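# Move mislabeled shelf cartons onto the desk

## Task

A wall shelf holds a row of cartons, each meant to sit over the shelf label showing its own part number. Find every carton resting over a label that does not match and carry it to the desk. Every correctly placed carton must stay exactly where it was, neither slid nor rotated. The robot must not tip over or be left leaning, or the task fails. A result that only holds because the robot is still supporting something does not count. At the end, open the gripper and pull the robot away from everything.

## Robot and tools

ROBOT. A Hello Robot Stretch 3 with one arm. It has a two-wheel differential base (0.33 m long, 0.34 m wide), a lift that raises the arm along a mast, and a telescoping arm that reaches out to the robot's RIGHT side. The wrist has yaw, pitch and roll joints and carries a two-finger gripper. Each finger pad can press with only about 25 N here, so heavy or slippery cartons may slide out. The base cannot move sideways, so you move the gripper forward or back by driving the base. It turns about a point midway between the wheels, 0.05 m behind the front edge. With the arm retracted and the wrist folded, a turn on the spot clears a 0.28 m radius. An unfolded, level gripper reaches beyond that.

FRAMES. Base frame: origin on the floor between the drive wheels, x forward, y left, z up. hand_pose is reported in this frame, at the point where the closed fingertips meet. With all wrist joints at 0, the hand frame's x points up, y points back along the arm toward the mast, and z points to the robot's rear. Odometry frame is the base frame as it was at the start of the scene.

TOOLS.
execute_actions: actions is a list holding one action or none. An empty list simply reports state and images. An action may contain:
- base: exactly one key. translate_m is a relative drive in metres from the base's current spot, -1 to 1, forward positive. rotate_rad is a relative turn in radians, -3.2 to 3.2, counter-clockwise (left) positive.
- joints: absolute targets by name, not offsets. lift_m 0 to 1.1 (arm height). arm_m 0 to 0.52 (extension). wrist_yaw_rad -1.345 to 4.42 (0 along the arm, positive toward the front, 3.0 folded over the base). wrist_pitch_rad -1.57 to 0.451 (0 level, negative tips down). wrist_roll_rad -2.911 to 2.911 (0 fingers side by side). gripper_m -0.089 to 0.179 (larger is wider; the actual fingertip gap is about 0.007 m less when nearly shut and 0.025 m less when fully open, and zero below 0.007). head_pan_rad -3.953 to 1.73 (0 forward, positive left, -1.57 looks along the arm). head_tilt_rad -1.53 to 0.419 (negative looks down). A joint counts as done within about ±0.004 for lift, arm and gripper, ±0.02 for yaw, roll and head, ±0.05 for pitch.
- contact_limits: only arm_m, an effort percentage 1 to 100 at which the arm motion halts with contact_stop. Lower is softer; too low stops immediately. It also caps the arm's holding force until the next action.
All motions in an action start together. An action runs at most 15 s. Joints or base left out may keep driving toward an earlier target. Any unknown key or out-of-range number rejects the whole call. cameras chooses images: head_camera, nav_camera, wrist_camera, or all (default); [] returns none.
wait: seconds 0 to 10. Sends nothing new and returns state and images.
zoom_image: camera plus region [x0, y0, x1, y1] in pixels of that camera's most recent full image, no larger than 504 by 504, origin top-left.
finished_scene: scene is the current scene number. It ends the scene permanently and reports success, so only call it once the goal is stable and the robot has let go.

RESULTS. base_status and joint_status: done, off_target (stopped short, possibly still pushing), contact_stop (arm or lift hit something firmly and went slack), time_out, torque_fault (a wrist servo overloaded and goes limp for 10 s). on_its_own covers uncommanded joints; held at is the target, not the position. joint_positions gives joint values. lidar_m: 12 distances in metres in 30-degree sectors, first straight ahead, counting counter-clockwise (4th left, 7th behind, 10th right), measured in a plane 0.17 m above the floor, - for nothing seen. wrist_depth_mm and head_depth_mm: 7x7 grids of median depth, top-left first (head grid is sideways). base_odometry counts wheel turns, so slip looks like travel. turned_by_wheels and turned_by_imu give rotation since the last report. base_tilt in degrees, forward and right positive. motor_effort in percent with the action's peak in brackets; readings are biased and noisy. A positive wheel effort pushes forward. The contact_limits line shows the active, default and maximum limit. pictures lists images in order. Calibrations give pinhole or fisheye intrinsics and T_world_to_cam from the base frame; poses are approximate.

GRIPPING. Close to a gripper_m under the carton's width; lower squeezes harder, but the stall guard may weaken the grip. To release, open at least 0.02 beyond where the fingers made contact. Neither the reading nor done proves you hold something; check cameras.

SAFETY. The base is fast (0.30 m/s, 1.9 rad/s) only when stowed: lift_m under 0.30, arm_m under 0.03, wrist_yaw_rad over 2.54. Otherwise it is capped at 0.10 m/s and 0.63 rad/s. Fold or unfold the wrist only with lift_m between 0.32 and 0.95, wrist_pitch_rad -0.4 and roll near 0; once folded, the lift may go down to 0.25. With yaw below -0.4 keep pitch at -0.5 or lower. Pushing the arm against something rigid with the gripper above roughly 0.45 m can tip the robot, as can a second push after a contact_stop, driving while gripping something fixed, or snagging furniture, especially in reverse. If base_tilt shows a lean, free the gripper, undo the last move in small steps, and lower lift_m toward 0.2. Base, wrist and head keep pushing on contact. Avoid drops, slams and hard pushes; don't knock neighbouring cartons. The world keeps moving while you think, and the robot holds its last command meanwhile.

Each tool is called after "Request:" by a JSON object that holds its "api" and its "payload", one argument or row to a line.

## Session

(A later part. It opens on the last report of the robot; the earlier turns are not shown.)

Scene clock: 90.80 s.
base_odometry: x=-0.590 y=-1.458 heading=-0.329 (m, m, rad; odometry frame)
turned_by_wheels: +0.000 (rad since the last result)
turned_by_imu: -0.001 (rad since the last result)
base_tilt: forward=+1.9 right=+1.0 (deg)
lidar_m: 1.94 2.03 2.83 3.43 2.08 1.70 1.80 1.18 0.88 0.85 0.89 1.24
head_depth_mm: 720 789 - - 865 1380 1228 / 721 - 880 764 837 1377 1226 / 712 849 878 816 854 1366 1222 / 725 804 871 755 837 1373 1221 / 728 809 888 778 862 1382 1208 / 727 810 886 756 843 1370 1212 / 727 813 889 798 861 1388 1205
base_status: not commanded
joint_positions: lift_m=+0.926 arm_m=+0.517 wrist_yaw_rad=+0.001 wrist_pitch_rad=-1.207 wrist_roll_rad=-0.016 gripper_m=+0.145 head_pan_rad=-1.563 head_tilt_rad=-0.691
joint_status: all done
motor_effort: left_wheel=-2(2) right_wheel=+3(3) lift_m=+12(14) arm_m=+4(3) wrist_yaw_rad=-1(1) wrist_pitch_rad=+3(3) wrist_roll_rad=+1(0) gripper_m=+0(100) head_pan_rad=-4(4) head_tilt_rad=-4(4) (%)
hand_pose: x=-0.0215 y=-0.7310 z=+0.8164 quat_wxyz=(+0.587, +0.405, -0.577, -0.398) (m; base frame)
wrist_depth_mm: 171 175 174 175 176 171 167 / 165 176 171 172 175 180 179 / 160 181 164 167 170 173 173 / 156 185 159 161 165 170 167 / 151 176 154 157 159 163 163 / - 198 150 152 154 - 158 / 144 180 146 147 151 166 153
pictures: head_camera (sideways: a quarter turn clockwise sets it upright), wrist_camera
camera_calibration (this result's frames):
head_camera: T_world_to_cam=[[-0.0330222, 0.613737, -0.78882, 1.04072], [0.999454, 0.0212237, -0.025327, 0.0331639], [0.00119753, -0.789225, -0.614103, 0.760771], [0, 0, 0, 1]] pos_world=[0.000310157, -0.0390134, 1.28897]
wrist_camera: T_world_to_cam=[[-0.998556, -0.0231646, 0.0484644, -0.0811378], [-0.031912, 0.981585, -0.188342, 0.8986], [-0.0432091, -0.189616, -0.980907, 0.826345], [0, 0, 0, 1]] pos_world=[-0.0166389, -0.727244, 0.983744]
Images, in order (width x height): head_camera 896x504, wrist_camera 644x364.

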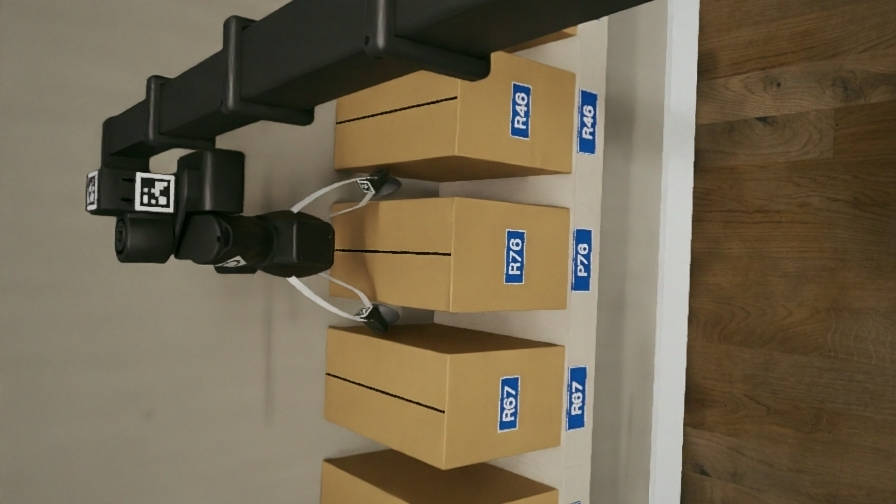

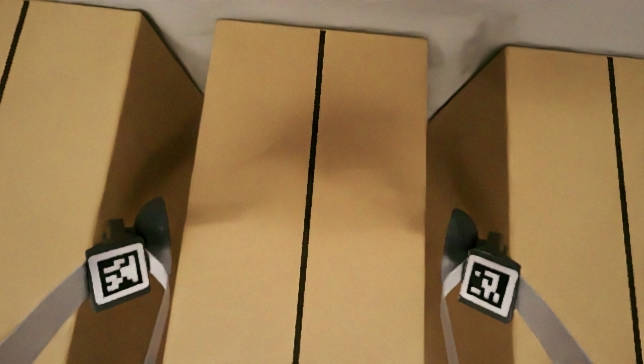

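Request:
{"api": "execute_actions", "payload": {
  "actions": [
    {"joints":{"lift_m":0.88,"gripper_m":0.138}}
  ],
  "cameras": ["head_camera","wrist_camera"]
}}

Scene clock: 96.40 s.
base_odometry: x=-0.590 y=-1.458 heading=-0.329 (m, m, rad; odometry frame)
turned_by_wheels: +0.000 (rad since the last result)
turned_by_imu: -0.001 (rad since the last result)
base_tilt: forward=+2.0 right=+0.8 (deg)
lidar_m: 1.94 2.03 2.83 3.44 2.07 1.70 1.80 1.17 0.88 0.85 0.89 1.24
head_depth_mm: 721 805 879 - - 1383 1222 / 722 780 - 761 840 1376 1234 / 724 - 894 814 857 1379 1220 / 727 793 854 757 837 1379 1222 / 731 811 892 791 864 1372 1213 / 728 813 887 756 840 1375 1212 / 728 814 888 798 868 1383 1204
base_status: not commanded
joint_positions: lift_m=+0.891 arm_m=+0.517 wrist_yaw_rad=+0.001 wrist_pitch_rad=-1.189 wrist_roll_rad=-0.015 gripper_m=+0.138 head_pan_rad=-1.563 head_tilt_rad=-0.692
joint_status: lift_m contact_stop (moved -0.035 of -0.046); the others done
on_its_own: lift_m is slack since a contact_stop, until your next command for it (your +0.880 is given up)
motor_effort: left_wheel=-2(3) right_wheel=+3(3) lift_m=+29(31) arm_m=+4(4) wrist_yaw_rad=-1(1) wrist_pitch_rad=-6(8) wrist_roll_rad=+0(1) gripper_m=-25(100) head_pan_rad=-3(5) head_tilt_rad=-4(4) (%)
hand_pose: x=-0.0215 y=-0.7353 z=+0.7829 quat_wxyz=(+0.590, +0.400, -0.581, -0.393) (m; base frame)
wrist_depth_mm: 139 170 144 145 147 160 150 / 135 177 138 139 142 179 145 / 132 170 133 135 136 174 140 / 133 164 129 130 131 170 134 / 132 124 124 126 127 154 130 / - 121 120 121 123 - 126 / 144 163 117 117 119 164 123
pictures: head_camera (sideways: a quarter turn clockwise sets it upright), wrist_camera
camera_calibration (this result's frames):
head_camera: T_world_to_cam=[[-0.0330217, 0.613772, -0.788793, 1.04069], [0.999454, 0.0212235, -0.0253264, 0.0331631], [0.00119629, -0.789198, -0.614137, 0.760816], [0, 0, 0, 1]] pos_world=[0.000310102, -0.0390128, 1.28897]
wrist_camera: T_world_to_cam=[[-0.998587, -0.0216228, 0.0485506, -0.0785419], [-0.0311611, 0.978211, -0.205259, 0.907265], [-0.0430545, -0.206482, -0.977503, 0.777617], [0, 0, 0, 1]] pos_world=[-0.0166796, -0.728631, 0.950161]
Images, in order (width x height): head_camera 896x504, wrist_camera 644x364.

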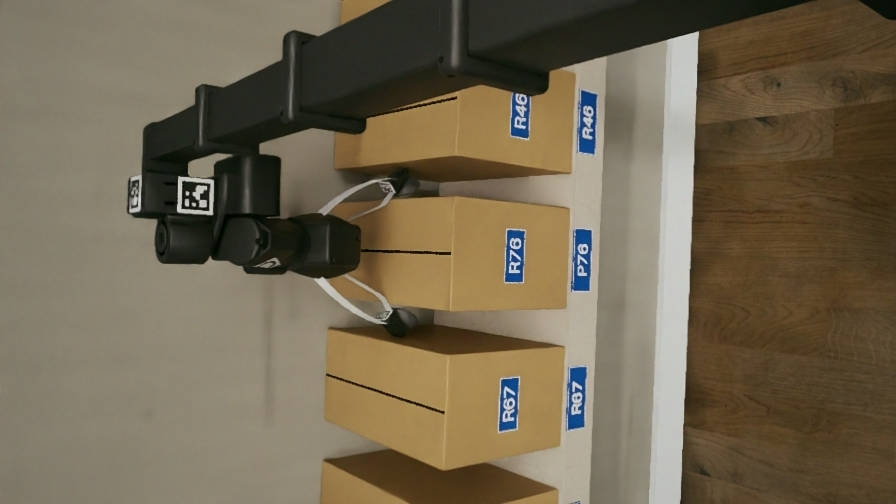

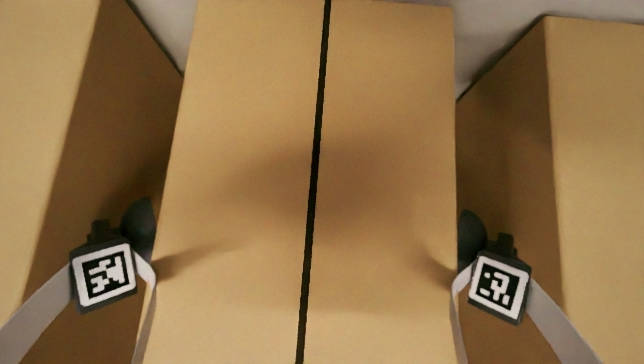

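Fingers rest on the carton's top edges; pads are in. Raise a hair, then close.

Request:
{"api": "execute_actions", "payload": {
  "actions": [
    {"joints":{"lift_m":0.898,"gripper_m":0.09}}
  ],
  "cameras": []
}}

Request:
{"api": "execute_actions", "payload": {
  "actions": [
    {"joints":{"lift_m":0.94}}
  ],
  "cameras": ["head_camera","wrist_camera"]
}}

Scene clock: 99.73 s.
base_odometry: x=-0.590 y=-1.458 heading=-0.329 (m, m, rad; odometry frame)
turned_by_wheels: +0.000 (rad since the last result)
turned_by_imu: +0.000 (rad since the last result)
base_tilt: forward=+2.0 right=+0.8 (deg)
lidar_m: 1.94 2.03 2.84 3.43 2.07 1.69 1.81 1.17 0.88 0.85 0.89 1.24
head_depth_mm: 720 801 882 - - 1378 1220 / 722 781 - 762 841 1380 1224 / 724 - 897 811 858 1372 1219 / 727 797 867 756 838 1377 1214 / 727 811 897 799 860 1370 1218 / 730 816 887 758 842 1373 1205 / 730 816 888 795 864 1380 1209
base_status: not commanded
joint_positions: lift_m=+0.898 arm_m=+0.517 wrist_yaw_rad=+0.001 wrist_pitch_rad=-1.189 wrist_roll_rad=-0.015 gripper_m=+0.113 head_pan_rad=-1.563 head_tilt_rad=-0.692
joint_status: gripper_m off_target (ended at +0.113, target +0.090); the others done
motor_effort: left_wheel=+0(2) right_wheel=+0(3) lift_m=+36(42) arm_m=+3(3) wrist_yaw_rad=-1(0) wrist_pitch_rad=-7(7) wrist_roll_rad=+0(0) gripper_m=-100(100) head_pan_rad=-4(5) head_tilt_rad=-4(4) (%)
hand_pose: x=-0.0215 y=-0.7354 z=+0.7896 quat_wxyz=(+0.590, +0.399, -0.581, -0.393) (m; base frame)
wrist_depth_mm: 146 170 151 152 155 160 156 / 141 178 145 146 149 179 153 / 136 182 139 142 143 175 147 / 134 173 134 136 138 170 142 / 135 131 130 132 133 156 137 / 133 125 126 127 129 140 132 / 145 165 122 124 125 169 129
pictures: none
No camera images: the call's "cameras" was empty. Leave "cameras" out to get every camera's image.

Scene clock: 100.93 s.
base_odometry: x=-0.590 y=-1.458 heading=-0.329 (m, m, rad; odometry frame)
turned_by_wheels: +0.000 (rad since the last result)
turned_by_imu: +0.000 (rad since the last result)
base_tilt: forward=+2.0 right=+0.9 (deg)
lidar_m: 1.94 2.04 2.84 3.44 2.08 1.69 1.81 1.18 0.88 0.85 0.89 1.24
head_depth_mm: 721 775 - - 853 1390 1221 / 719 - 879 763 836 1389 1222 / 712 844 878 791 856 1372 1216 / 715 799 812 733 854 1378 1212 / 727 811 881 835 863 1373 1210 / 728 811 885 760 839 1373 1208 / 729 816 891 796 861 1382 1201
base_status: not commanded
joint_positions: lift_m=+0.939 arm_m=+0.517 wrist_yaw_rad=+0.001 wrist_pitch_rad=-1.204 wrist_roll_rad=-0.015 gripper_m=+0.092 head_pan_rad=-1.563 head_tilt_rad=-0.692
joint_status: all done
on_its_own: gripper_m moved -0.021 to your old target +0.090
motor_effort: left_wheel=-2(2) right_wheel=+2(2) lift_m=+46(49) arm_m=+3(3) wrist_yaw_rad=-1(1) wrist_pitch_rad=+2(6) wrist_roll_rad=+1(0) gripper_m=-100(100) head_pan_rad=-4(4) head_tilt_rad=-4(4) (%)
hand_pose: x=-0.0215 y=-0.7317 z=+0.8301 quat_wxyz=(+0.587, +0.404, -0.578, -0.398) (m; base frame)
wrist_depth_mm: 185 186 146 147 148 170 165 / 179 184 141 142 145 193 193 / 174 182 138 139 140 187 187 / 169 174 134 136 137 182 182 / 164 164 132 133 133 175 176 / 160 128 128 129 130 170 171 / 155 175 125 126 128 167 166
pictures: head_camera (sideways: a quarter turn clockwise sets it upright), wrist_camera
camera_calibration (this result's frames):
head_camera: T_world_to_cam=[[-0.0330216, 0.613772, -0.788793, 1.04069], [0.999454, 0.0212233, -0.0253264, 0.0331631], [0.0011962, -0.789198, -0.614137, 0.760816], [0, 0, 0, 1]] pos_world=[0.000310097, -0.0390128, 1.28897]
wrist_camera: T_world_to_cam=[[-0.998591, -0.0222085, 0.048203, -0.0808978], [-0.0310363, 0.981112, -0.190932, 0.903667], [-0.0430522, -0.192159, -0.980419, 0.83733], [0, 0, 0, 1]] pos_world=[-0.0166884, -0.727495, 0.997373]
Images, in order (width x height): head_camera 896x504, wrist_camera 644x364.

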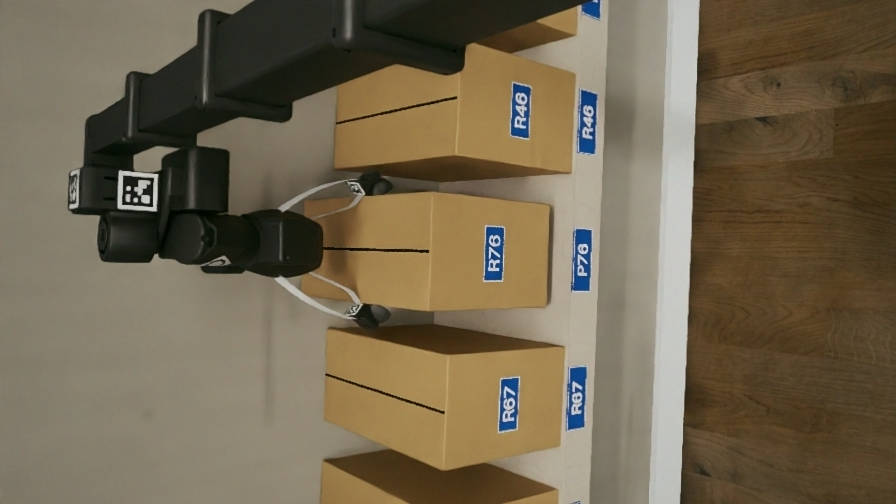

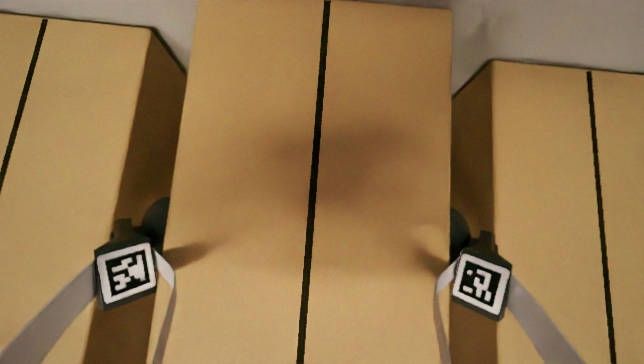

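Request:
{"api": "execute_actions", "payload": {
  "actions": [
    {"joints":{"lift_m":0.96,"arm_m":0.1}}
  ],
  "cameras": ["head_camera"]
}}

Request:
{"api": "execute_actions", "payload": {
  "actions": [
    {"base":{"rotate_rad":1.571},"joints":{"lift_m":1.05,"head_pan_rad":0,"head_tilt_rad":-0.4}}
  ],
  "cameras": []
}}

Request:
{"api": "execute_actions", "payload": {
  "actions": [
    {"base":{"translate_m":1.0}}
  ],
  "cameras": []
}}

Request:
{"api": "execute_actions", "payload": {
  "actions": [
    {"base":{"translate_m":1.0}}
  ]
}}

Scene clock: 115.37 s.
base_odometry: x=-0.590 y=-1.458 heading=-0.329 (m, m, rad; odometry frame)
turned_by_wheels: +0.000 (rad since the last result)
turned_by_imu: -0.001 (rad since the last result)
base_tilt: forward=+2.0 right=+0.9 (deg)
lidar_m: 1.94 2.03 2.84 3.43 2.07 1.69 1.81 1.18 0.87 0.85 0.89 1.24
head_depth_mm: 717 804 - - - 1379 1227 / 722 804 - - - 1389 1222 / 723 808 881 - - 435 389 / 726 811 894 - - 427 387 / 725 811 901 947 842 442 386 / 727 811 881 759 839 1369 1212 / 728 815 890 794 864 1377 1202
base_status: not commanded
joint_positions: lift_m=+0.959 arm_m=+0.100 wrist_yaw_rad=+0.001 wrist_pitch_rad=-1.205 wrist_roll_rad=-0.015 gripper_m=+0.097 head_pan_rad=-1.563 head_tilt_rad=-0.692
joint_status: all done
on_its_own: gripper_m is held at +0.096, not at your +0.090, by its stall guard, which is not easing now
motor_effort: left_wheel=-1(2) right_wheel=+2(2) lift_m=+46(48) arm_m=-3(3) wrist_yaw_rad=-1(1) wrist_pitch_rad=+2(2) wrist_roll_rad=+0(0) gripper_m=-60(59) head_pan_rad=-5(4) head_tilt_rad=-4(4) (%)
hand_pose: x=-0.0215 y=-0.3144 z=+0.8500 quat_wxyz=(+0.587, +0.404, -0.578, -0.398) (m; base frame)
wrist_depth_mm: 866 443 146 146 148 415 390 / - - 141 142 144 981 930 / - - 138 139 140 - - / 987 - 134 136 137 - - / 969 972 132 133 134 - - / 932 128 128 129 131 - - / 891 920 125 127 128 942 982
pictures: head_camera (sideways: a quarter turn clockwise sets it upright)
camera_calibration (this result's frames):
head_camera: T_world_to_cam=[[-0.0330216, 0.613772, -0.788793, 1.04069], [0.999454, 0.0212233, -0.0253264, 0.0331631], [0.0011962, -0.789198, -0.614137, 0.760816], [0, 0, 0, 1]] pos_world=[0.000310097, -0.0390128, 1.28897]
Images, in order (width x height): head_camera 896x504.

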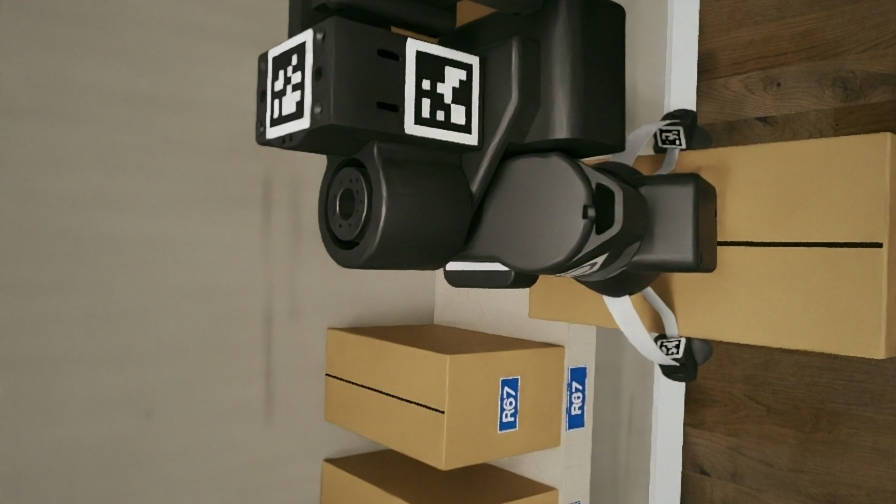

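Scene clock: 118.80 s.
base_odometry: x=-0.590 y=-1.458 heading=+1.242 (m, m, rad; odometry frame)
turned_by_wheels: +1.571 (rad since the last result)
turned_by_imu: +1.591 (rad since the last result)
base_tilt: forward=+1.8 right=+0.8 (deg)
lidar_m: 3.45 2.08 1.69 1.81 1.17 0.87 0.85 0.89 1.24 1.94 2.03 2.84
head_depth_mm: 3415 3641 3908 3400 2351 1817 1472 / 3385 3627 3891 3382 2344 1812 1461 / 3406 3617 3814 3325 2349 1801 1457 / 3392 3581 3832 3276 2321 1777 1461 / 3361 3636 3817 3298 2339 1775 1444 / 3332 3645 3834 3260 2296 1771 1440 / 3347 3593 3877 3193 2279 1756 1430
base_status: done
joint_positions: lift_m=+1.049 arm_m=+0.100 wrist_yaw_rad=+0.001 wrist_pitch_rad=-1.205 wrist_roll_rad=-0.015 gripper_m=+0.097 head_pan_rad=-0.007 head_tilt_rad=-0.408
joint_status: all done
on_its_own: gripper_m is held at +0.096, not at your +0.090, by its stall guard, which is not easing now
motor_effort: left_wheel=-3(9) right_wheel=+4(8) lift_m=+46(48) arm_m=-4(3) wrist_yaw_rad=+0(1) wrist_pitch_rad=+2(3) wrist_roll_rad=+0(0) gripper_m=-59(60) head_pan_rad=+4(46) head_tilt_rad=+4(23) (%)
hand_pose: x=-0.0215 y=-0.3144 z=+0.9400 quat_wxyz=(+0.587, +0.404, -0.578, -0.398) (m; base frame)
wrist_depth_mm: - - 145 146 148 - 993 / - - 141 142 145 - 972 / - - 138 139 140 - 970 / - - 134 135 137 - 925 / - - 131 132 133 - 922 / - 128 128 129 130 - 917 / - - 125 127 128 - 864
pictures: none
No camera images: the call's "cameras" was empty. Leave "cameras" out to get every camera's image.

Scene clock: 129.73 s.
base_odometry: x=-0.266 y=-0.511 heading=+1.242 (m, m, rad; odometry frame)
turned_by_wheels: +0.000 (rad since the last result)
turned_by_imu: +0.001 (rad since the last result)
base_tilt: forward=+1.9 right=+0.9 (deg)
lidar_m: 2.46 2.44 1.49 1.40 1.87 1.89 1.84 1.93 2.03 1.97 2.07 2.86
head_depth_mm: 2493 2671 2884 3020 2362 1823 1466 / 2491 2717 2827 3064 2364 1809 1460 / 2524 2663 2780 2992 2328 1803 1459 / 2511 2680 2824 3065 2343 1772 1453 / 2501 2678 2840 2992 2305 1765 1446 / 2481 2682 2775 3017 2298 1779 1437 / 2507 2657 2777 3026 2287 1759 1439
base_status: done
joint_positions: lift_m=+1.049 arm_m=+0.100 wrist_yaw_rad=+0.001 wrist_pitch_rad=-1.205 wrist_roll_rad=-0.015 gripper_m=+0.097 head_pan_rad=-0.007 head_tilt_rad=-0.408
joint_status: not commanded
on_its_own: gripper_m is held at +0.096, not at your +0.090, by its stall guard, which is not easing now
motor_effort: left_wheel=-4(5) right_wheel=+3(9) lift_m=+46(46) arm_m=-3(3) wrist_yaw_rad=-1(1) wrist_pitch_rad=+2(2) wrist_roll_rad=+0(0) gripper_m=-59(58) head_pan_rad=+4(4) head_tilt_rad=+4(4) (%)
hand_pose: x=-0.0215 y=-0.3144 z=+0.9400 quat_wxyz=(+0.587, +0.404, -0.578, -0.398) (m; base frame)
wrist_depth_mm: - - 145 147 148 - - / - - 141 143 144 - - / - - 138 139 141 - - / - - 134 135 137 - - / - - 131 133 134 - - / - 128 128 130 131 - - / - - 125 127 128 - -
pictures: none
No camera images: the call's "cameras" was empty. Leave "cameras" out to get every camera's image.

Scene clock: 140.70 s.
base_odometry: x=+0.057 y=+0.435 heading=+1.242 (m, m, rad; odometry frame)
turned_by_wheels: +0.000 (rad since the last result)
turned_by_imu: +0.001 (rad since the last result)
base_tilt: forward=+2.0 right=+0.8 (deg)
lidar_m: 1.49 1.71 1.80 1.37 1.44 2.57 2.84 2.76 2.06 1.99 2.08 1.49
head_depth_mm: 1646 1758 1874 1960 2140 1794 1458 / 1643 1751 1887 1517 2090 1747 1464 / 1637 1750 1877 1493 2151 1805 1455 / 1641 1738 1867 1477 2140 1788 1448 / 1648 1737 1880 1472 2135 1777 1438 / 1643 1748 1884 1449 2123 1764 1440 / 1618 1752 1872 1434 2133 1765 1438
base_status: done
joint_positions: lift_m=+1.049 arm_m=+0.100 wrist_yaw_rad=+0.001 wrist_pitch_rad=-1.205 wrist_roll_rad=-0.015 gripper_m=+0.097 head_pan_rad=-0.007 head_tilt_rad=-0.408
joint_status: not commanded
on_its_own: gripper_m is held at +0.096, not at your +0.090, by its stall guard, which is not easing now
motor_effort: left_wheel=-4(6) right_wheel=+3(7) lift_m=+46(46) arm_m=-3(3) wrist_yaw_rad=-1(1) wrist_pitch_rad=+2(2) wrist_roll_rad=-1(0) gripper_m=-58(60) head_pan_rad=+3(3) head_tilt_rad=+4(4) (%)
hand_pose: x=-0.0215 y=-0.3144 z=+0.9400 quat_wxyz=(+0.587, +0.404, -0.578, -0.398) (m; base frame)
wrist_depth_mm: - - 145 147 148 - - / - - 141 143 144 - - / - - 138 139 141 - - / - - 134 136 137 - - / - - 131 133 134 - - / - 128 128 129 131 - - / 999 - 125 127 128 - -
pictures: head_camera (sideways: a quarter turn clockwise sets it upright), nav_camera (sideways: a quarter turn counterclockwise sets it upright), wrist_camera
camera_calibration (this result's frames):
head_camera: T_world_to_cam=[[-0.369275, -0.0257393, -0.928964, 1.22554], [0.00107585, 0.999604, -0.0281243, 0.0429056], [0.92932, -0.011385, -0.369101, 0.436327], [0, 0, 0, 1]] pos_world=[0.0470291, -0.00637636, 1.30074]
nav_camera: T_world_to_cam=[[0.362209, 0.0316493, 0.931559, -1.17356], [-0.0259734, -0.998693, 0.0440292, -0.00521129], [0.931735, -0.0401435, -0.360914, 0.425964], [0, 0, 0, 1]] pos_world=[0.0280545, 0.0490377, 1.24721]
wrist_camera: T_world_to_cam=[[-0.99859, -0.0222636, 0.0481901, -0.0769364], [-0.0310506, 0.981277, -0.190081, 0.514537], [-0.043056, -0.191309, -0.980585, 1.02572], [0, 0, 0, 1]] pos_world=[-0.0166877, -0.310387, 1.10732]
Images, in order (width x height): head_camera 896x504, nav_camera 672x504, wrist_camera 644x364.

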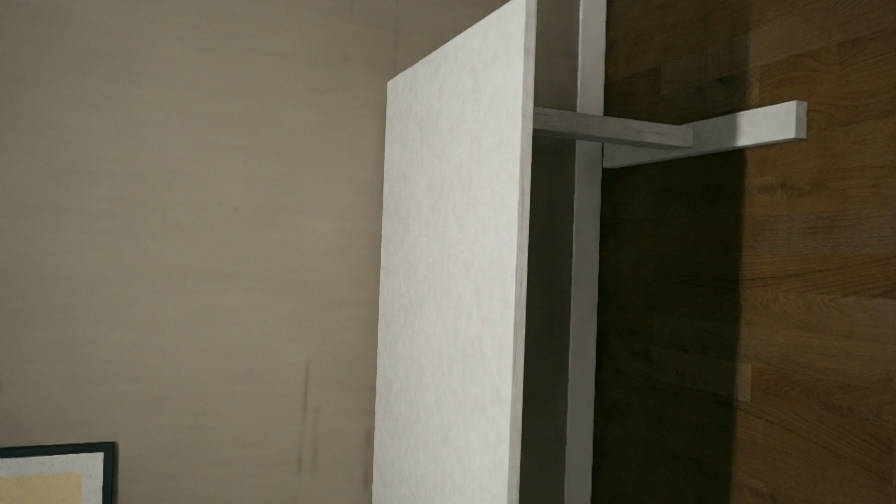

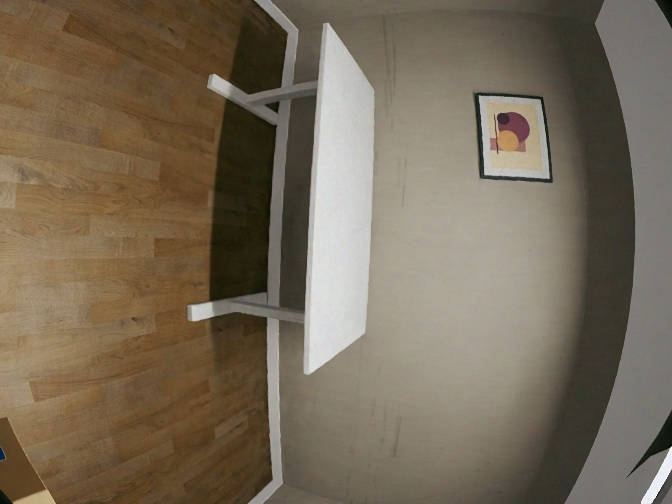

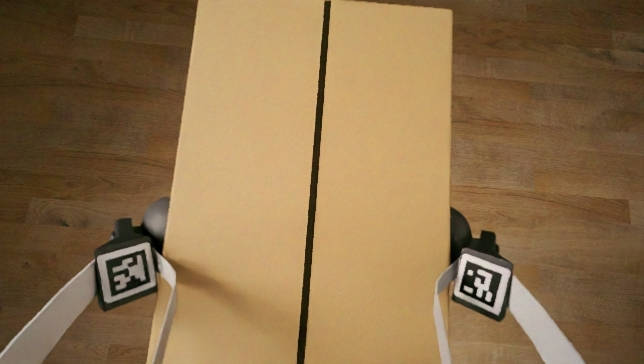

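Request:
{"api": "execute_actions", "payload": {
  "actions": [
    {"base":{"translate_m":0.62},"joints":{"lift_m":1.1}}
  ],
  "cameras": []
}}

Request:
{"api": "execute_actions", "payload": {
  "actions": [
    {"base":{"rotate_rad":1.571},"joints":{"head_pan_rad":-1.57,"head_tilt_rad":-0.8}}
  ],
  "cameras": []
}}

Request:
{"api": "execute_actions", "payload": {
  "actions": [
    {"base":{"translate_m":0.5},"joints":{"arm_m":0.5}}
  ]
}}

Scene clock: 159.20 s.
base_odometry: x=+0.257 y=+1.022 heading=+1.241 (m, m, rad; odometry frame)
turned_by_wheels: +0.000 (rad since the last result)
turned_by_imu: +0.000 (rad since the last result)
base_tilt: forward=+2.0 right=+0.8 (deg)
lidar_m: 1.29 1.21 1.78 1.64 1.42 2.15 3.42 2.78 2.08 2.00 1.77 0.90
head_depth_mm: 1098 1172 1248 1338 1055 812 693 / 1100 1168 1251 1338 1052 810 692 / 1092 1169 1261 1335 1048 803 686 / 1105 1175 1258 1320 1042 800 688 / 1097 1182 1261 1328 1034 795 683 / 1096 1176 1256 1330 1026 791 682 / 1098 1173 1247 1331 1018 786 697
base_status: done
joint_positions: lift_m=+1.099 arm_m=+0.100 wrist_yaw_rad=+0.001 wrist_pitch_rad=-1.205 wrist_roll_rad=-0.015 gripper_m=+0.097 head_pan_rad=-0.007 head_tilt_rad=-0.408
joint_status: all done
on_its_own: gripper_m is held at +0.096, not at your +0.090, by its stall guard, which is not easing now
motor_effort: left_wheel=-3(5) right_wheel=+3(8) lift_m=+46(48) arm_m=-3(3) wrist_yaw_rad=-1(1) wrist_pitch_rad=+2(2) wrist_roll_rad=+0(0) gripper_m=-59(59) head_pan_rad=+3(3) head_tilt_rad=+4(3) (%)
hand_pose: x=-0.0215 y=-0.3144 z=+0.9900 quat_wxyz=(+0.587, +0.404, -0.578, -0.398) (m; base frame)
wrist_depth_mm: - - 145 146 148 - - / - - 140 143 144 - - / - - 138 139 141 - - / - - 135 135 137 - - / - - 131 132 134 - - / - 127 128 130 131 - - / - - 125 127 128 - -
pictures: none
No camera images: the call's "cameras" was empty. Leave "cameras" out to get every camera's image.

Scene clock: 162.63 s.
base_odometry: x=+0.257 y=+1.022 heading=+2.812 (m, m, rad; odometry frame)
turned_by_wheels: +1.571 (rad since the last result)
turned_by_imu: +1.591 (rad since the last result)
base_tilt: forward=+2.0 right=+0.9 (deg)
lidar_m: 1.63 1.43 2.15 3.43 2.77 2.08 2.00 1.77 0.90 1.29 1.21 1.77
head_depth_mm: - 1233 993 811 1497 1345 1178 / - 1232 987 747 331 326 1172 / - - - 362 317 312 1138 / 1131 - - 361 316 313 1128 / 1149 1238 965 368 316 314 1133 / 1154 1242 963 800 1499 1296 1161 / 1158 1229 961 787 1476 1313 1165
base_status: done
joint_positions: lift_m=+1.099 arm_m=+0.100 wrist_yaw_rad=+0.001 wrist_pitch_rad=-1.205 wrist_roll_rad=-0.015 gripper_m=+0.097 head_pan_rad=-1.563 head_tilt_rad=-0.790
joint_status: all done
on_its_own: gripper_m is held at +0.096, not at your +0.090, by its stall guard, which is not easing now
motor_effort: left_wheel=-3(9) right_wheel=+3(9) lift_m=+46(46) arm_m=-4(3) wrist_yaw_rad=-1(1) wrist_pitch_rad=+2(2) wrist_roll_rad=+0(0) gripper_m=-60(59) head_pan_rad=-5(49) head_tilt_rad=-4(27) (%)
hand_pose: x=-0.0215 y=-0.3144 z=+0.9900 quat_wxyz=(+0.587, +0.404, -0.578, -0.398) (m; base frame)
wrist_depth_mm: 476 475 145 146 148 502 509 / 466 470 140 142 145 492 499 / - - 138 139 141 480 481 / - - 134 136 137 - - / - - 131 132 134 - - / - 128 128 130 131 - - / - - 125 127 128 - -
pictures: none
No camera images: the call's "cameras" was empty. Leave "cameras" out to get every camera's image.

Scene clock: 169.13 s.
base_odometry: x=-0.216 y=+1.183 heading=+2.812 (m, m, rad; odometry frame)
turned_by_wheels: +0.000 (rad since the last result)
turned_by_imu: -0.001 (rad since the last result)
base_tilt: forward=+1.9 right=+0.8 (deg)
lidar_m: 1.22 0.96 1.35 3.41 3.44 2.59 2.50 1.19 1.22 1.31 0.94 1.26
head_depth_mm: 1159 1234 991 808 1514 1350 1187 / 1153 1238 985 803 1508 1329 1181 / 1154 627 897 799 1537 1336 1181 / 916 595 649 795 1536 1324 1170 / 1164 1152 913 796 1533 1325 1174 / 1174 1238 968 789 1530 1324 1159 / 1175 1224 957 785 1443 1293 1161
base_status: done
joint_positions: lift_m=+1.099 arm_m=+0.500 wrist_yaw_rad=+0.001 wrist_pitch_rad=-1.205 wrist_roll_rad=-0.015 gripper_m=+0.097 head_pan_rad=-1.563 head_tilt_rad=-0.790
joint_status: all done
on_its_own: gripper_m is held at +0.096, not at your +0.090, by its stall guard, which is not easing now
motor_effort: left_wheel=-3(4) right_wheel=+3(9) lift_m=+46(46) arm_m=+4(3) wrist_yaw_rad=+0(1) wrist_pitch_rad=+2(2) wrist_roll_rad=+0(0) gripper_m=-59(59) head_pan_rad=-3(4) head_tilt_rad=-5(4) (%)
hand_pose: x=-0.0215 y=-0.7138 z=+0.9900 quat_wxyz=(+0.587, +0.404, -0.578, -0.398) (m; base frame)
wrist_depth_mm: 475 472 145 146 148 502 507 / 452 454 141 143 144 487 497 / 436 449 138 140 141 472 474 / 430 431 134 135 137 458 457 / 413 419 131 133 134 442 448 / 406 128 128 129 131 434 438 / 390 392 125 126 128 418 420
pictures: head_camera (sideways: a quarter turn clockwise sets it upright), nav_camera (sideways: a quarter turn counterclockwise sets it upright), wrist_camera
camera_calibration (this result's frames):
head_camera: T_world_to_cam=[[-0.0335889, 0.688354, -0.724597, 0.957017], [0.999435, 0.0236477, -0.0238643, 0.0312565], [0.000707967, -0.724989, -0.68876, 0.857886], [0, 0, 0, 1]] pos_world=[0.000298959, -0.0375476, 1.28507]
nav_camera: T_world_to_cam=[[0.0394057, -0.682681, 0.729653, -0.908317], [-0.998831, -0.00645699, 0.0479017, -0.00429535], [-0.0279902, -0.730688, -0.682138, 0.849754], [0, 0, 0, 1]] pos_world=[0.0552874, 0.000786522, 1.24261]
wrist_camera: T_world_to_cam=[[-0.99859, -0.0222649, 0.0481949, -0.0882432], [-0.0310516, 0.981282, -0.190055, 0.915876], [-0.0430612, -0.191284, -0.98059, 0.998383], [0, 0, 0, 1]] pos_world=[-0.0166878, -0.709723, 1.15732]
Images, in order (width x height): head_camera 896x504, nav_camera 672x504, wrist_camera 644x364.

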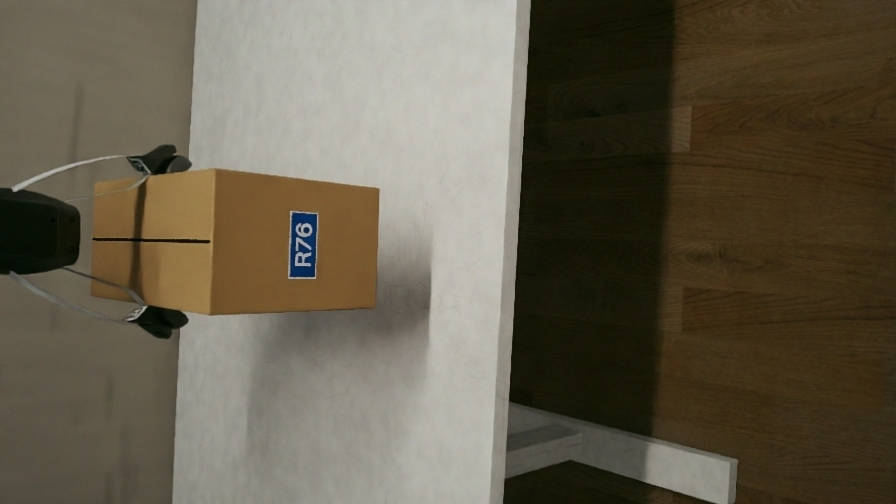

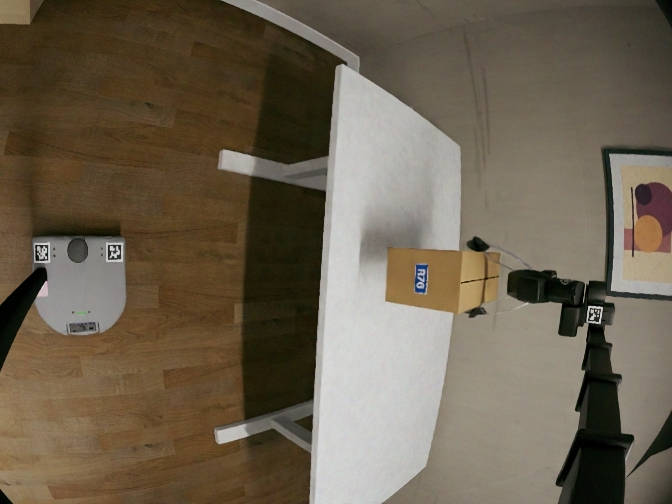

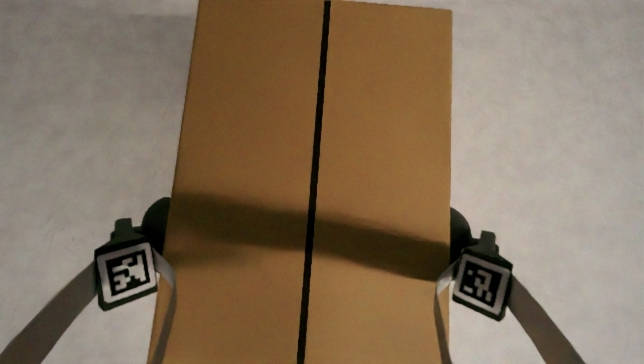

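Request:
{"api": "execute_actions", "payload": {
  "actions": [
    {"joints":{"lift_m":0.99}}
  ],
  "cameras": ["head_camera"]
}}

Scene clock: 175.70 s.
base_odometry: x=-0.216 y=+1.183 heading=+2.812 (m, m, rad; odometry frame)
turned_by_wheels: +0.000 (rad since the last result)
turned_by_imu: -0.001 (rad since the last result)
base_tilt: forward=+1.9 right=+0.8 (deg)
lidar_m: 1.23 0.96 1.36 3.41 3.43 2.59 2.50 1.19 1.21 1.31 0.94 1.26
head_depth_mm: - 1230 993 811 1525 1345 1185 / 1180 1234 987 803 1510 1336 1179 / - 1246 900 780 1538 1332 1181 / 1156 756 676 750 1525 1327 1176 / 1171 1251 911 775 1519 1320 1171 / 1174 1231 959 790 1522 1318 1159 / 1174 1232 958 787 1458 1290 1163
base_status: not commanded
joint_positions: lift_m=+0.991 arm_m=+0.500 wrist_yaw_rad=+0.001 wrist_pitch_rad=-1.205 wrist_roll_rad=-0.015 gripper_m=+0.097 head_pan_rad=-1.563 head_tilt_rad=-0.790
joint_status: all done
on_its_own: gripper_m is held at +0.096, not at your +0.090, by its stall guard, which is not easing now
motor_effort: left_wheel=-3(3) right_wheel=+3(3) lift_m=+13(43) arm_m=+4(3) wrist_yaw_rad=+0(1) wrist_pitch_rad=+2(2) wrist_roll_rad=+0(0) gripper_m=-59(60) head_pan_rad=-5(4) head_tilt_rad=-5(4) (%)
hand_pose: x=-0.0215 y=-0.7138 z=+0.8815 quat_wxyz=(+0.587, +0.404, -0.578, -0.398) (m; base frame)
wrist_depth_mm: 351 360 145 146 149 377 387 / 340 348 141 142 145 366 373 / 331 334 138 139 141 353 356 / 319 326 135 135 138 343 347 / 311 314 131 132 134 334 337 / 305 129 128 130 131 326 326 / 296 296 125 127 128 314 317
pictures: head_camera (sideways: a quarter turn clockwise sets it upright)
camera_calibration (this result's frames):
head_camera: T_world_to_cam=[[-0.0335888, 0.688354, -0.724596, 0.957017], [0.999435, 0.0236476, -0.0238642, 0.0312565], [0.000707879, -0.724989, -0.68876, 0.857887], [0, 0, 0, 1]] pos_world=[0.000298954, -0.0375476, 1.28507]
Images, in order (width x height): head_camera 896x504.

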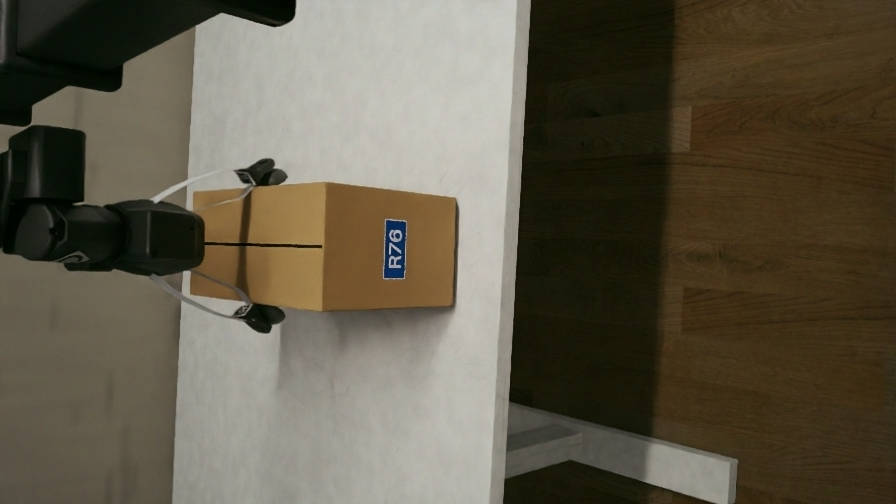

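Request:
{"api": "execute_actions", "payload": {
  "actions": [
    {"joints":{"lift_m":0.965}}
  ],
  "cameras": ["head_camera"]
}}

Scene clock: 178.70 s.
base_odometry: x=-0.216 y=+1.183 heading=+2.812 (m, m, rad; odometry frame)
turned_by_wheels: +0.000 (rad since the last result)
turned_by_imu: -0.003 (rad since the last result)
base_tilt: forward=+2.0 right=+0.8 (deg)
lidar_m: 1.23 0.96 1.36 3.41 3.43 2.59 2.49 1.19 1.22 1.31 0.94 1.27
head_depth_mm: - - 958 810 1516 1351 1180 / 1191 1238 989 805 1512 1345 1186 / - 1239 898 781 1531 1336 1170 / 1160 792 688 742 1534 1328 1168 / 1173 1235 911 774 1528 1324 1170 / 1172 1247 967 792 1529 1321 1158 / 1181 1232 961 788 1448 1302 1157
base_status: not commanded
joint_positions: lift_m=+0.972 arm_m=+0.500 wrist_yaw_rad=+0.001 wrist_pitch_rad=-1.201 wrist_roll_rad=-0.015 gripper_m=+0.097 head_pan_rad=-1.563 head_tilt_rad=-0.790
joint_status: lift_m contact_stop (moved -0.019 of -0.026)
on_its_own: gripper_m is held at +0.096, not at your +0.090, by its stall guard, which is not easing now; lift_m is slack since a contact_stop, until your next command for it (your +0.965 is given up)
motor_effort: left_wheel=+0(5) right_wheel=+0(5) lift_m=+29(28) arm_m=+3(4) wrist_yaw_rad=+0(1) wrist_pitch_rad=+0(3) wrist_roll_rad=+0(0) gripper_m=-62(62) head_pan_rad=-5(5) head_tilt_rad=-4(5) (%)
hand_pose: x=-0.0216 y=-0.7147 z=+0.8631 quat_wxyz=(+0.588, +0.403, -0.578, -0.397) (m; base frame)
wrist_depth_mm: 344 346 150 151 154 363 368 / 331 336 144 145 148 348 352 / 318 321 139 141 143 338 341 / 307 311 134 137 138 326 331 / 299 299 130 132 134 320 323 / 291 125 127 127 129 310 312 / 284 280 123 124 126 296 302
pictures: head_camera (sideways: a quarter turn clockwise sets it upright)
camera_calibration (this result's frames):
head_camera: T_world_to_cam=[[-0.0335911, 0.688662, -0.724304, 0.956636], [0.999435, 0.0236577, -0.0238574, 0.0312476], [0.000705657, -0.724697, -0.689067, 0.858286], [0, 0, 0, 1]] pos_world=[0.0002989, -0.0375405, 1.28506]
Images, in order (width x height): head_camera 896x504.

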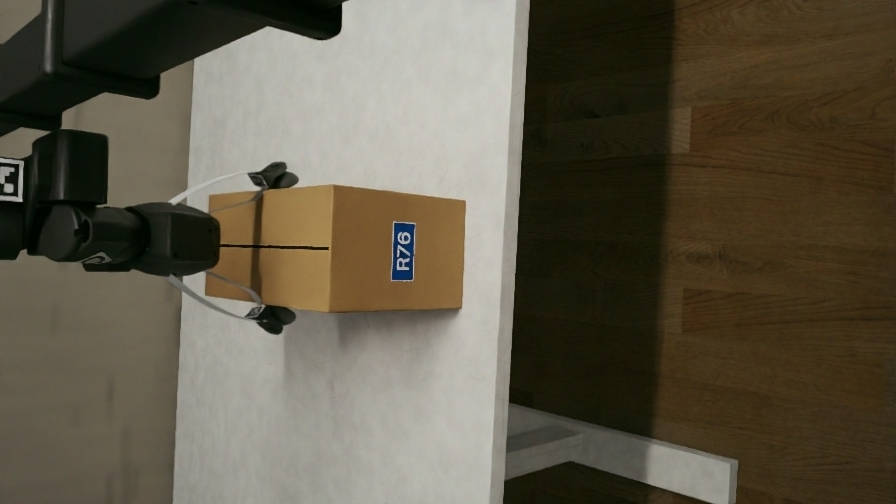

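Request:
{"api": "execute_actions", "payload": {
  "actions": [
    {"joints":{"lift_m":0.98,"gripper_m":0.145}}
  ],
  "cameras": []
}}

Request:
{"api": "execute_actions", "payload": {
  "actions": [
    {"joints":{"lift_m":1.06},"base":{"translate_m":-0.17}}
  ],
  "cameras": ["head_camera"]
}}

Request:
{"api": "execute_actions", "payload": {
  "actions": [
    {"joints":{"arm_m":0.0},"base":{"rotate_rad":1.571}}
  ],
  "cameras": []
}}

Request:
{"api": "execute_actions", "payload": {
  "actions": [
    {"base":{"translate_m":1.0},"joints":{"head_pan_rad":0,"head_tilt_rad":-0.3}}
  ],
  "cameras": []
}}

Request:
{"api": "execute_actions", "payload": {
  "actions": [
    {"base":{"translate_m":1.0}}
  ],
  "cameras": ["head_camera"]
}}

Scene clock: 186.53 s.
base_odometry: x=-0.216 y=+1.183 heading=+2.812 (m, m, rad; odometry frame)
turned_by_wheels: +0.000 (rad since the last result)
turned_by_imu: -0.001 (rad since the last result)
base_tilt: forward=+2.0 right=+0.9 (deg)
lidar_m: 1.23 0.96 1.36 3.41 3.45 2.59 2.50 1.19 1.21 1.31 0.94 1.26
head_depth_mm: - 1181 957 809 1513 1338 1180 / 1186 1245 983 805 1531 1338 1179 / - 1240 898 781 1537 1335 1183 / 1147 790 686 744 1539 1323 1176 / 1168 1246 909 774 1523 1331 1169 / 1174 1236 960 790 1521 1323 1161 / 1177 1229 957 787 1441 1291 1153
base_status: not commanded
joint_positions: lift_m=+0.979 arm_m=+0.500 wrist_yaw_rad=+0.001 wrist_pitch_rad=-1.205 wrist_roll_rad=-0.015 gripper_m=+0.145 head_pan_rad=-1.563 head_tilt_rad=-0.790
joint_status: all done
motor_effort: left_wheel=-2(1) right_wheel=+1(2) lift_m=+45(46) arm_m=+3(4) wrist_yaw_rad=-1(1) wrist_pitch_rad=+3(3) wrist_roll_rad=+0(0) gripper_m=+2(100) head_pan_rad=-4(5) head_tilt_rad=-4(4) (%)
hand_pose: x=-0.0216 y=-0.7137 z=+0.8700 quat_wxyz=(+0.587, +0.404, -0.578, -0.398) (m; base frame)
wrist_depth_mm: 342 345 153 154 157 364 371 / 329 335 148 149 151 352 358 / 320 327 142 144 147 340 350 / 312 317 138 140 142 332 335 / 300 305 134 136 137 322 323 / 294 212 130 132 133 - 319 / 286 285 126 128 129 300 307
pictures: none
No camera images: the call's "cameras" was empty. Leave "cameras" out to get every camera's image.

Scene clock: 189.17 s.
base_odometry: x=-0.055 y=+1.128 heading=+2.812 (m, m, rad; odometry frame)
turned_by_wheels: +0.000 (rad since the last result)
turned_by_imu: +0.000 (rad since the last result)
base_tilt: forward=+1.8 right=+0.8 (deg)
lidar_m: 1.40 1.12 1.96 3.41 3.22 2.42 2.33 1.79 1.08 1.30 1.02 1.44
head_depth_mm: 1146 1231 992 810 1519 1341 1181 / 1149 1233 986 806 1512 1340 1181 / 1157 1241 976 799 1516 1329 1176 / - 1245 971 796 1507 1327 1168 / 1166 1245 910 774 1536 1319 1167 / 1166 1242 678 742 1513 1327 1173 / 1173 1224 687 750 1520 1322 1161
base_status: done
joint_positions: lift_m=+1.059 arm_m=+0.500 wrist_yaw_rad=+0.001 wrist_pitch_rad=-1.205 wrist_roll_rad=-0.015 gripper_m=+0.145 head_pan_rad=-1.563 head_tilt_rad=-0.790
joint_status: all done
motor_effort: left_wheel=-1(7) right_wheel=+2(6) lift_m=+45(46) arm_m=+4(3) wrist_yaw_rad=-1(1) wrist_pitch_rad=+2(2) wrist_roll_rad=+0(0) gripper_m=+1(0) head_pan_rad=-4(4) head_tilt_rad=-4(4) (%)
hand_pose: x=-0.0216 y=-0.7137 z=+0.9500 quat_wxyz=(+0.587, +0.404, -0.578, -0.398) (m; base frame)
wrist_depth_mm: 428 429 440 448 453 452 464 / 227 230 422 429 436 441 443 / 220 223 410 420 421 428 432 / 212 217 392 398 413 419 418 / 207 212 386 390 395 405 401 / 203 230 374 381 381 - 396 / 195 214 365 372 379 378 383
pictures: head_camera (sideways: a quarter turn clockwise sets it upright)
camera_calibration (this result's frames):
head_camera: T_world_to_cam=[[-0.0335912, 0.688662, -0.724304, 0.956636], [0.999435, 0.0236578, -0.0238574, 0.0312476], [0.000705743, -0.724697, -0.689067, 0.858286], [0, 0, 0, 1]] pos_world=[0.000298904, -0.0375405, 1.28506]
Images, in order (width x height): head_camera 896x504.

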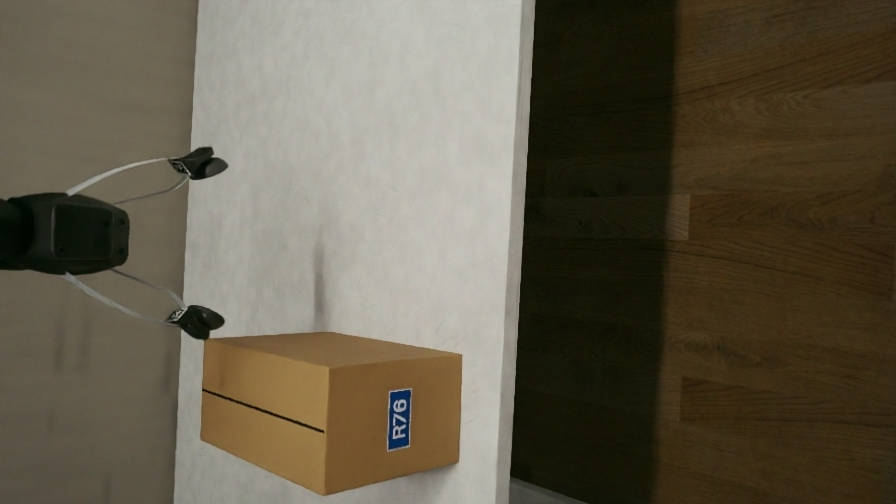

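Scene clock: 194.03 s.
base_odometry: x=-0.055 y=+1.128 heading=-1.900 (m, m, rad; odometry frame)
turned_by_wheels: +1.571 (rad since the last result)
turned_by_imu: +1.591 (rad since the last result)
base_tilt: forward=+2.0 right=+0.9 (deg)
lidar_m: 3.42 3.18 2.41 2.33 1.79 1.07 1.30 1.01 1.44 1.39 1.12 1.95
head_depth_mm: - - - - - 1326 1181 / - - - - - - 1184 / - - - - - - 1174 / 1243 - 1561 - - - 1179 / 1249 1412 1622 1798 1598 1318 1165 / 1254 1414 1640 1782 1539 1296 1164 / 1251 1403 1477 1556 1517 1316 1164
base_status: done
joint_positions: lift_m=+1.059 arm_m=+0.000 wrist_yaw_rad=+0.001 wrist_pitch_rad=-1.205 wrist_roll_rad=-0.015 gripper_m=+0.145 head_pan_rad=-1.563 head_tilt_rad=-0.790
joint_status: all done
motor_effort: left_wheel=-3(11) right_wheel=+4(11) lift_m=+46(45) arm_m=-3(4) wrist_yaw_rad=-1(1) wrist_pitch_rad=+2(2) wrist_roll_rad=-1(0) gripper_m=+1(1) head_pan_rad=-4(4) head_tilt_rad=-4(4) (%)
hand_pose: x=-0.0216 y=-0.2143 z=+0.9500 quat_wxyz=(+0.587, +0.404, -0.578, -0.398) (m; base frame)
wrist_depth_mm: - - - - - - - / - - - - - - - / - - - - - - - / - - - - - - - / - - - - - - - / - - - - - - - / - - - - - - -
pictures: none
No camera images: the call's "cameras" was empty. Leave "cameras" out to get every camera's image.

Scene clock: 204.97 s.
base_odometry: x=-0.378 y=+0.182 heading=-1.900 (m, m, rad; odometry frame)
turned_by_wheels: +0.000 (rad since the last result)
turned_by_imu: +0.002 (rad since the last result)
base_tilt: forward=+2.0 right=+0.9 (deg)
lidar_m: 2.44 2.57 2.37 2.31 2.40 1.94 1.95 1.94 1.17 1.06 1.25 2.11
head_depth_mm: 2144 2245 2342 2508 2607 2050 1612 / 2136 2251 2376 2503 2614 2020 1594 / 2138 2246 2359 2504 2648 2014 1589 / 2154 2294 2356 2397 2619 2010 1579 / 2130 2252 2396 2456 2571 1997 1596 / 2138 2246 2389 2472 2604 2008 1575 / 2157 2256 2365 2277 2601 1968 1564
base_status: done
joint_positions: lift_m=+1.059 arm_m=+0.000 wrist_yaw_rad=+0.001 wrist_pitch_rad=-1.205 wrist_roll_rad=-0.015 gripper_m=+0.145 head_pan_rad=-0.007 head_tilt_rad=-0.310
joint_status: all done
motor_effort: left_wheel=-3(7) right_wheel=+3(7) lift_m=+45(45) arm_m=-4(3) wrist_yaw_rad=-1(1) wrist_pitch_rad=+2(2) wrist_roll_rad=+0(0) gripper_m=+1(0) head_pan_rad=+4(46) head_tilt_rad=+5(29) (%)
hand_pose: x=-0.0216 y=-0.2143 z=+0.9500 quat_wxyz=(+0.587, +0.404, -0.578, -0.398) (m; base frame)
wrist_depth_mm: - - - - - - - / - - - - - - - / - - - - - - - / - - - - - - - / - - - - - - - / - - - - - - - / - - - - - - -
pictures: none
No camera images: the call's "cameras" was empty. Leave "cameras" out to get every camera's image.

Scene clock: 215.93 s.
base_odometry: x=-0.702 y=-0.764 heading=-1.900 (m, m, rad; odometry frame)
turned_by_wheels: +0.000 (rad since the last result)
turned_by_imu: +0.002 (rad since the last result)
base_tilt: forward=+2.0 right=+0.8 (deg)
lidar_m: 1.45 1.53 2.16 2.27 2.39 3.35 2.89 1.86 1.14 1.43 1.55 1.49
head_depth_mm: 1257 1317 1393 1469 1556 1649 1612 / 1260 1324 1389 1463 1518 1677 1604 / 1262 1319 1395 1451 1295 1660 1593 / 1248 1330 1391 1447 1282 1674 1588 / 1266 1324 1401 1451 1291 1653 1583 / 1269 1330 1399 1471 1305 1670 1561 / 1264 1332 1396 1456 1370 1670 1568
base_status: done
joint_positions: lift_m=+1.059 arm_m=+0.000 wrist_yaw_rad=+0.001 wrist_pitch_rad=-1.205 wrist_roll_rad=-0.015 gripper_m=+0.145 head_pan_rad=-0.007 head_tilt_rad=-0.310
joint_status: not commanded
motor_effort: left_wheel=-4(7) right_wheel=+4(8) lift_m=+46(45) arm_m=-3(3) wrist_yaw_rad=-1(1) wrist_pitch_rad=+3(3) wrist_roll_rad=+0(0) gripper_m=+1(1) head_pan_rad=+3(3) head_tilt_rad=+5(5) (%)
hand_pose: x=-0.0216 y=-0.2143 z=+0.9500 quat_wxyz=(+0.587, +0.404, -0.578, -0.398) (m; base frame)
wrist_depth_mm: - - - - - - - / - - - - - - - / - - - - - - - / - - - - - - - / - - - - - - - / - - - - - - - / - - - - - - -
pictures: head_camera (sideways: a quarter turn clockwise sets it upright)
camera_calibration (this result's frames):
head_camera: T_world_to_cam=[[-0.275918, -0.0263829, -0.960819, 1.26657], [0.00393997, 0.999584, -0.0285788, 0.0434836], [0.961173, -0.011671, -0.275699, 0.314576], [0, 0, 0, 1]] pos_world=[0.0469361, -0.00637827, 1.30491]
Images, in order (width x height): head_camera 896x504.

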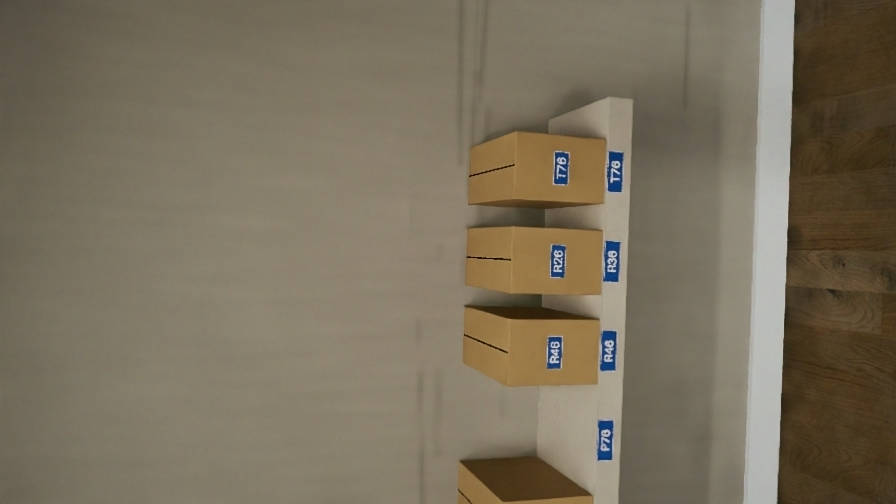

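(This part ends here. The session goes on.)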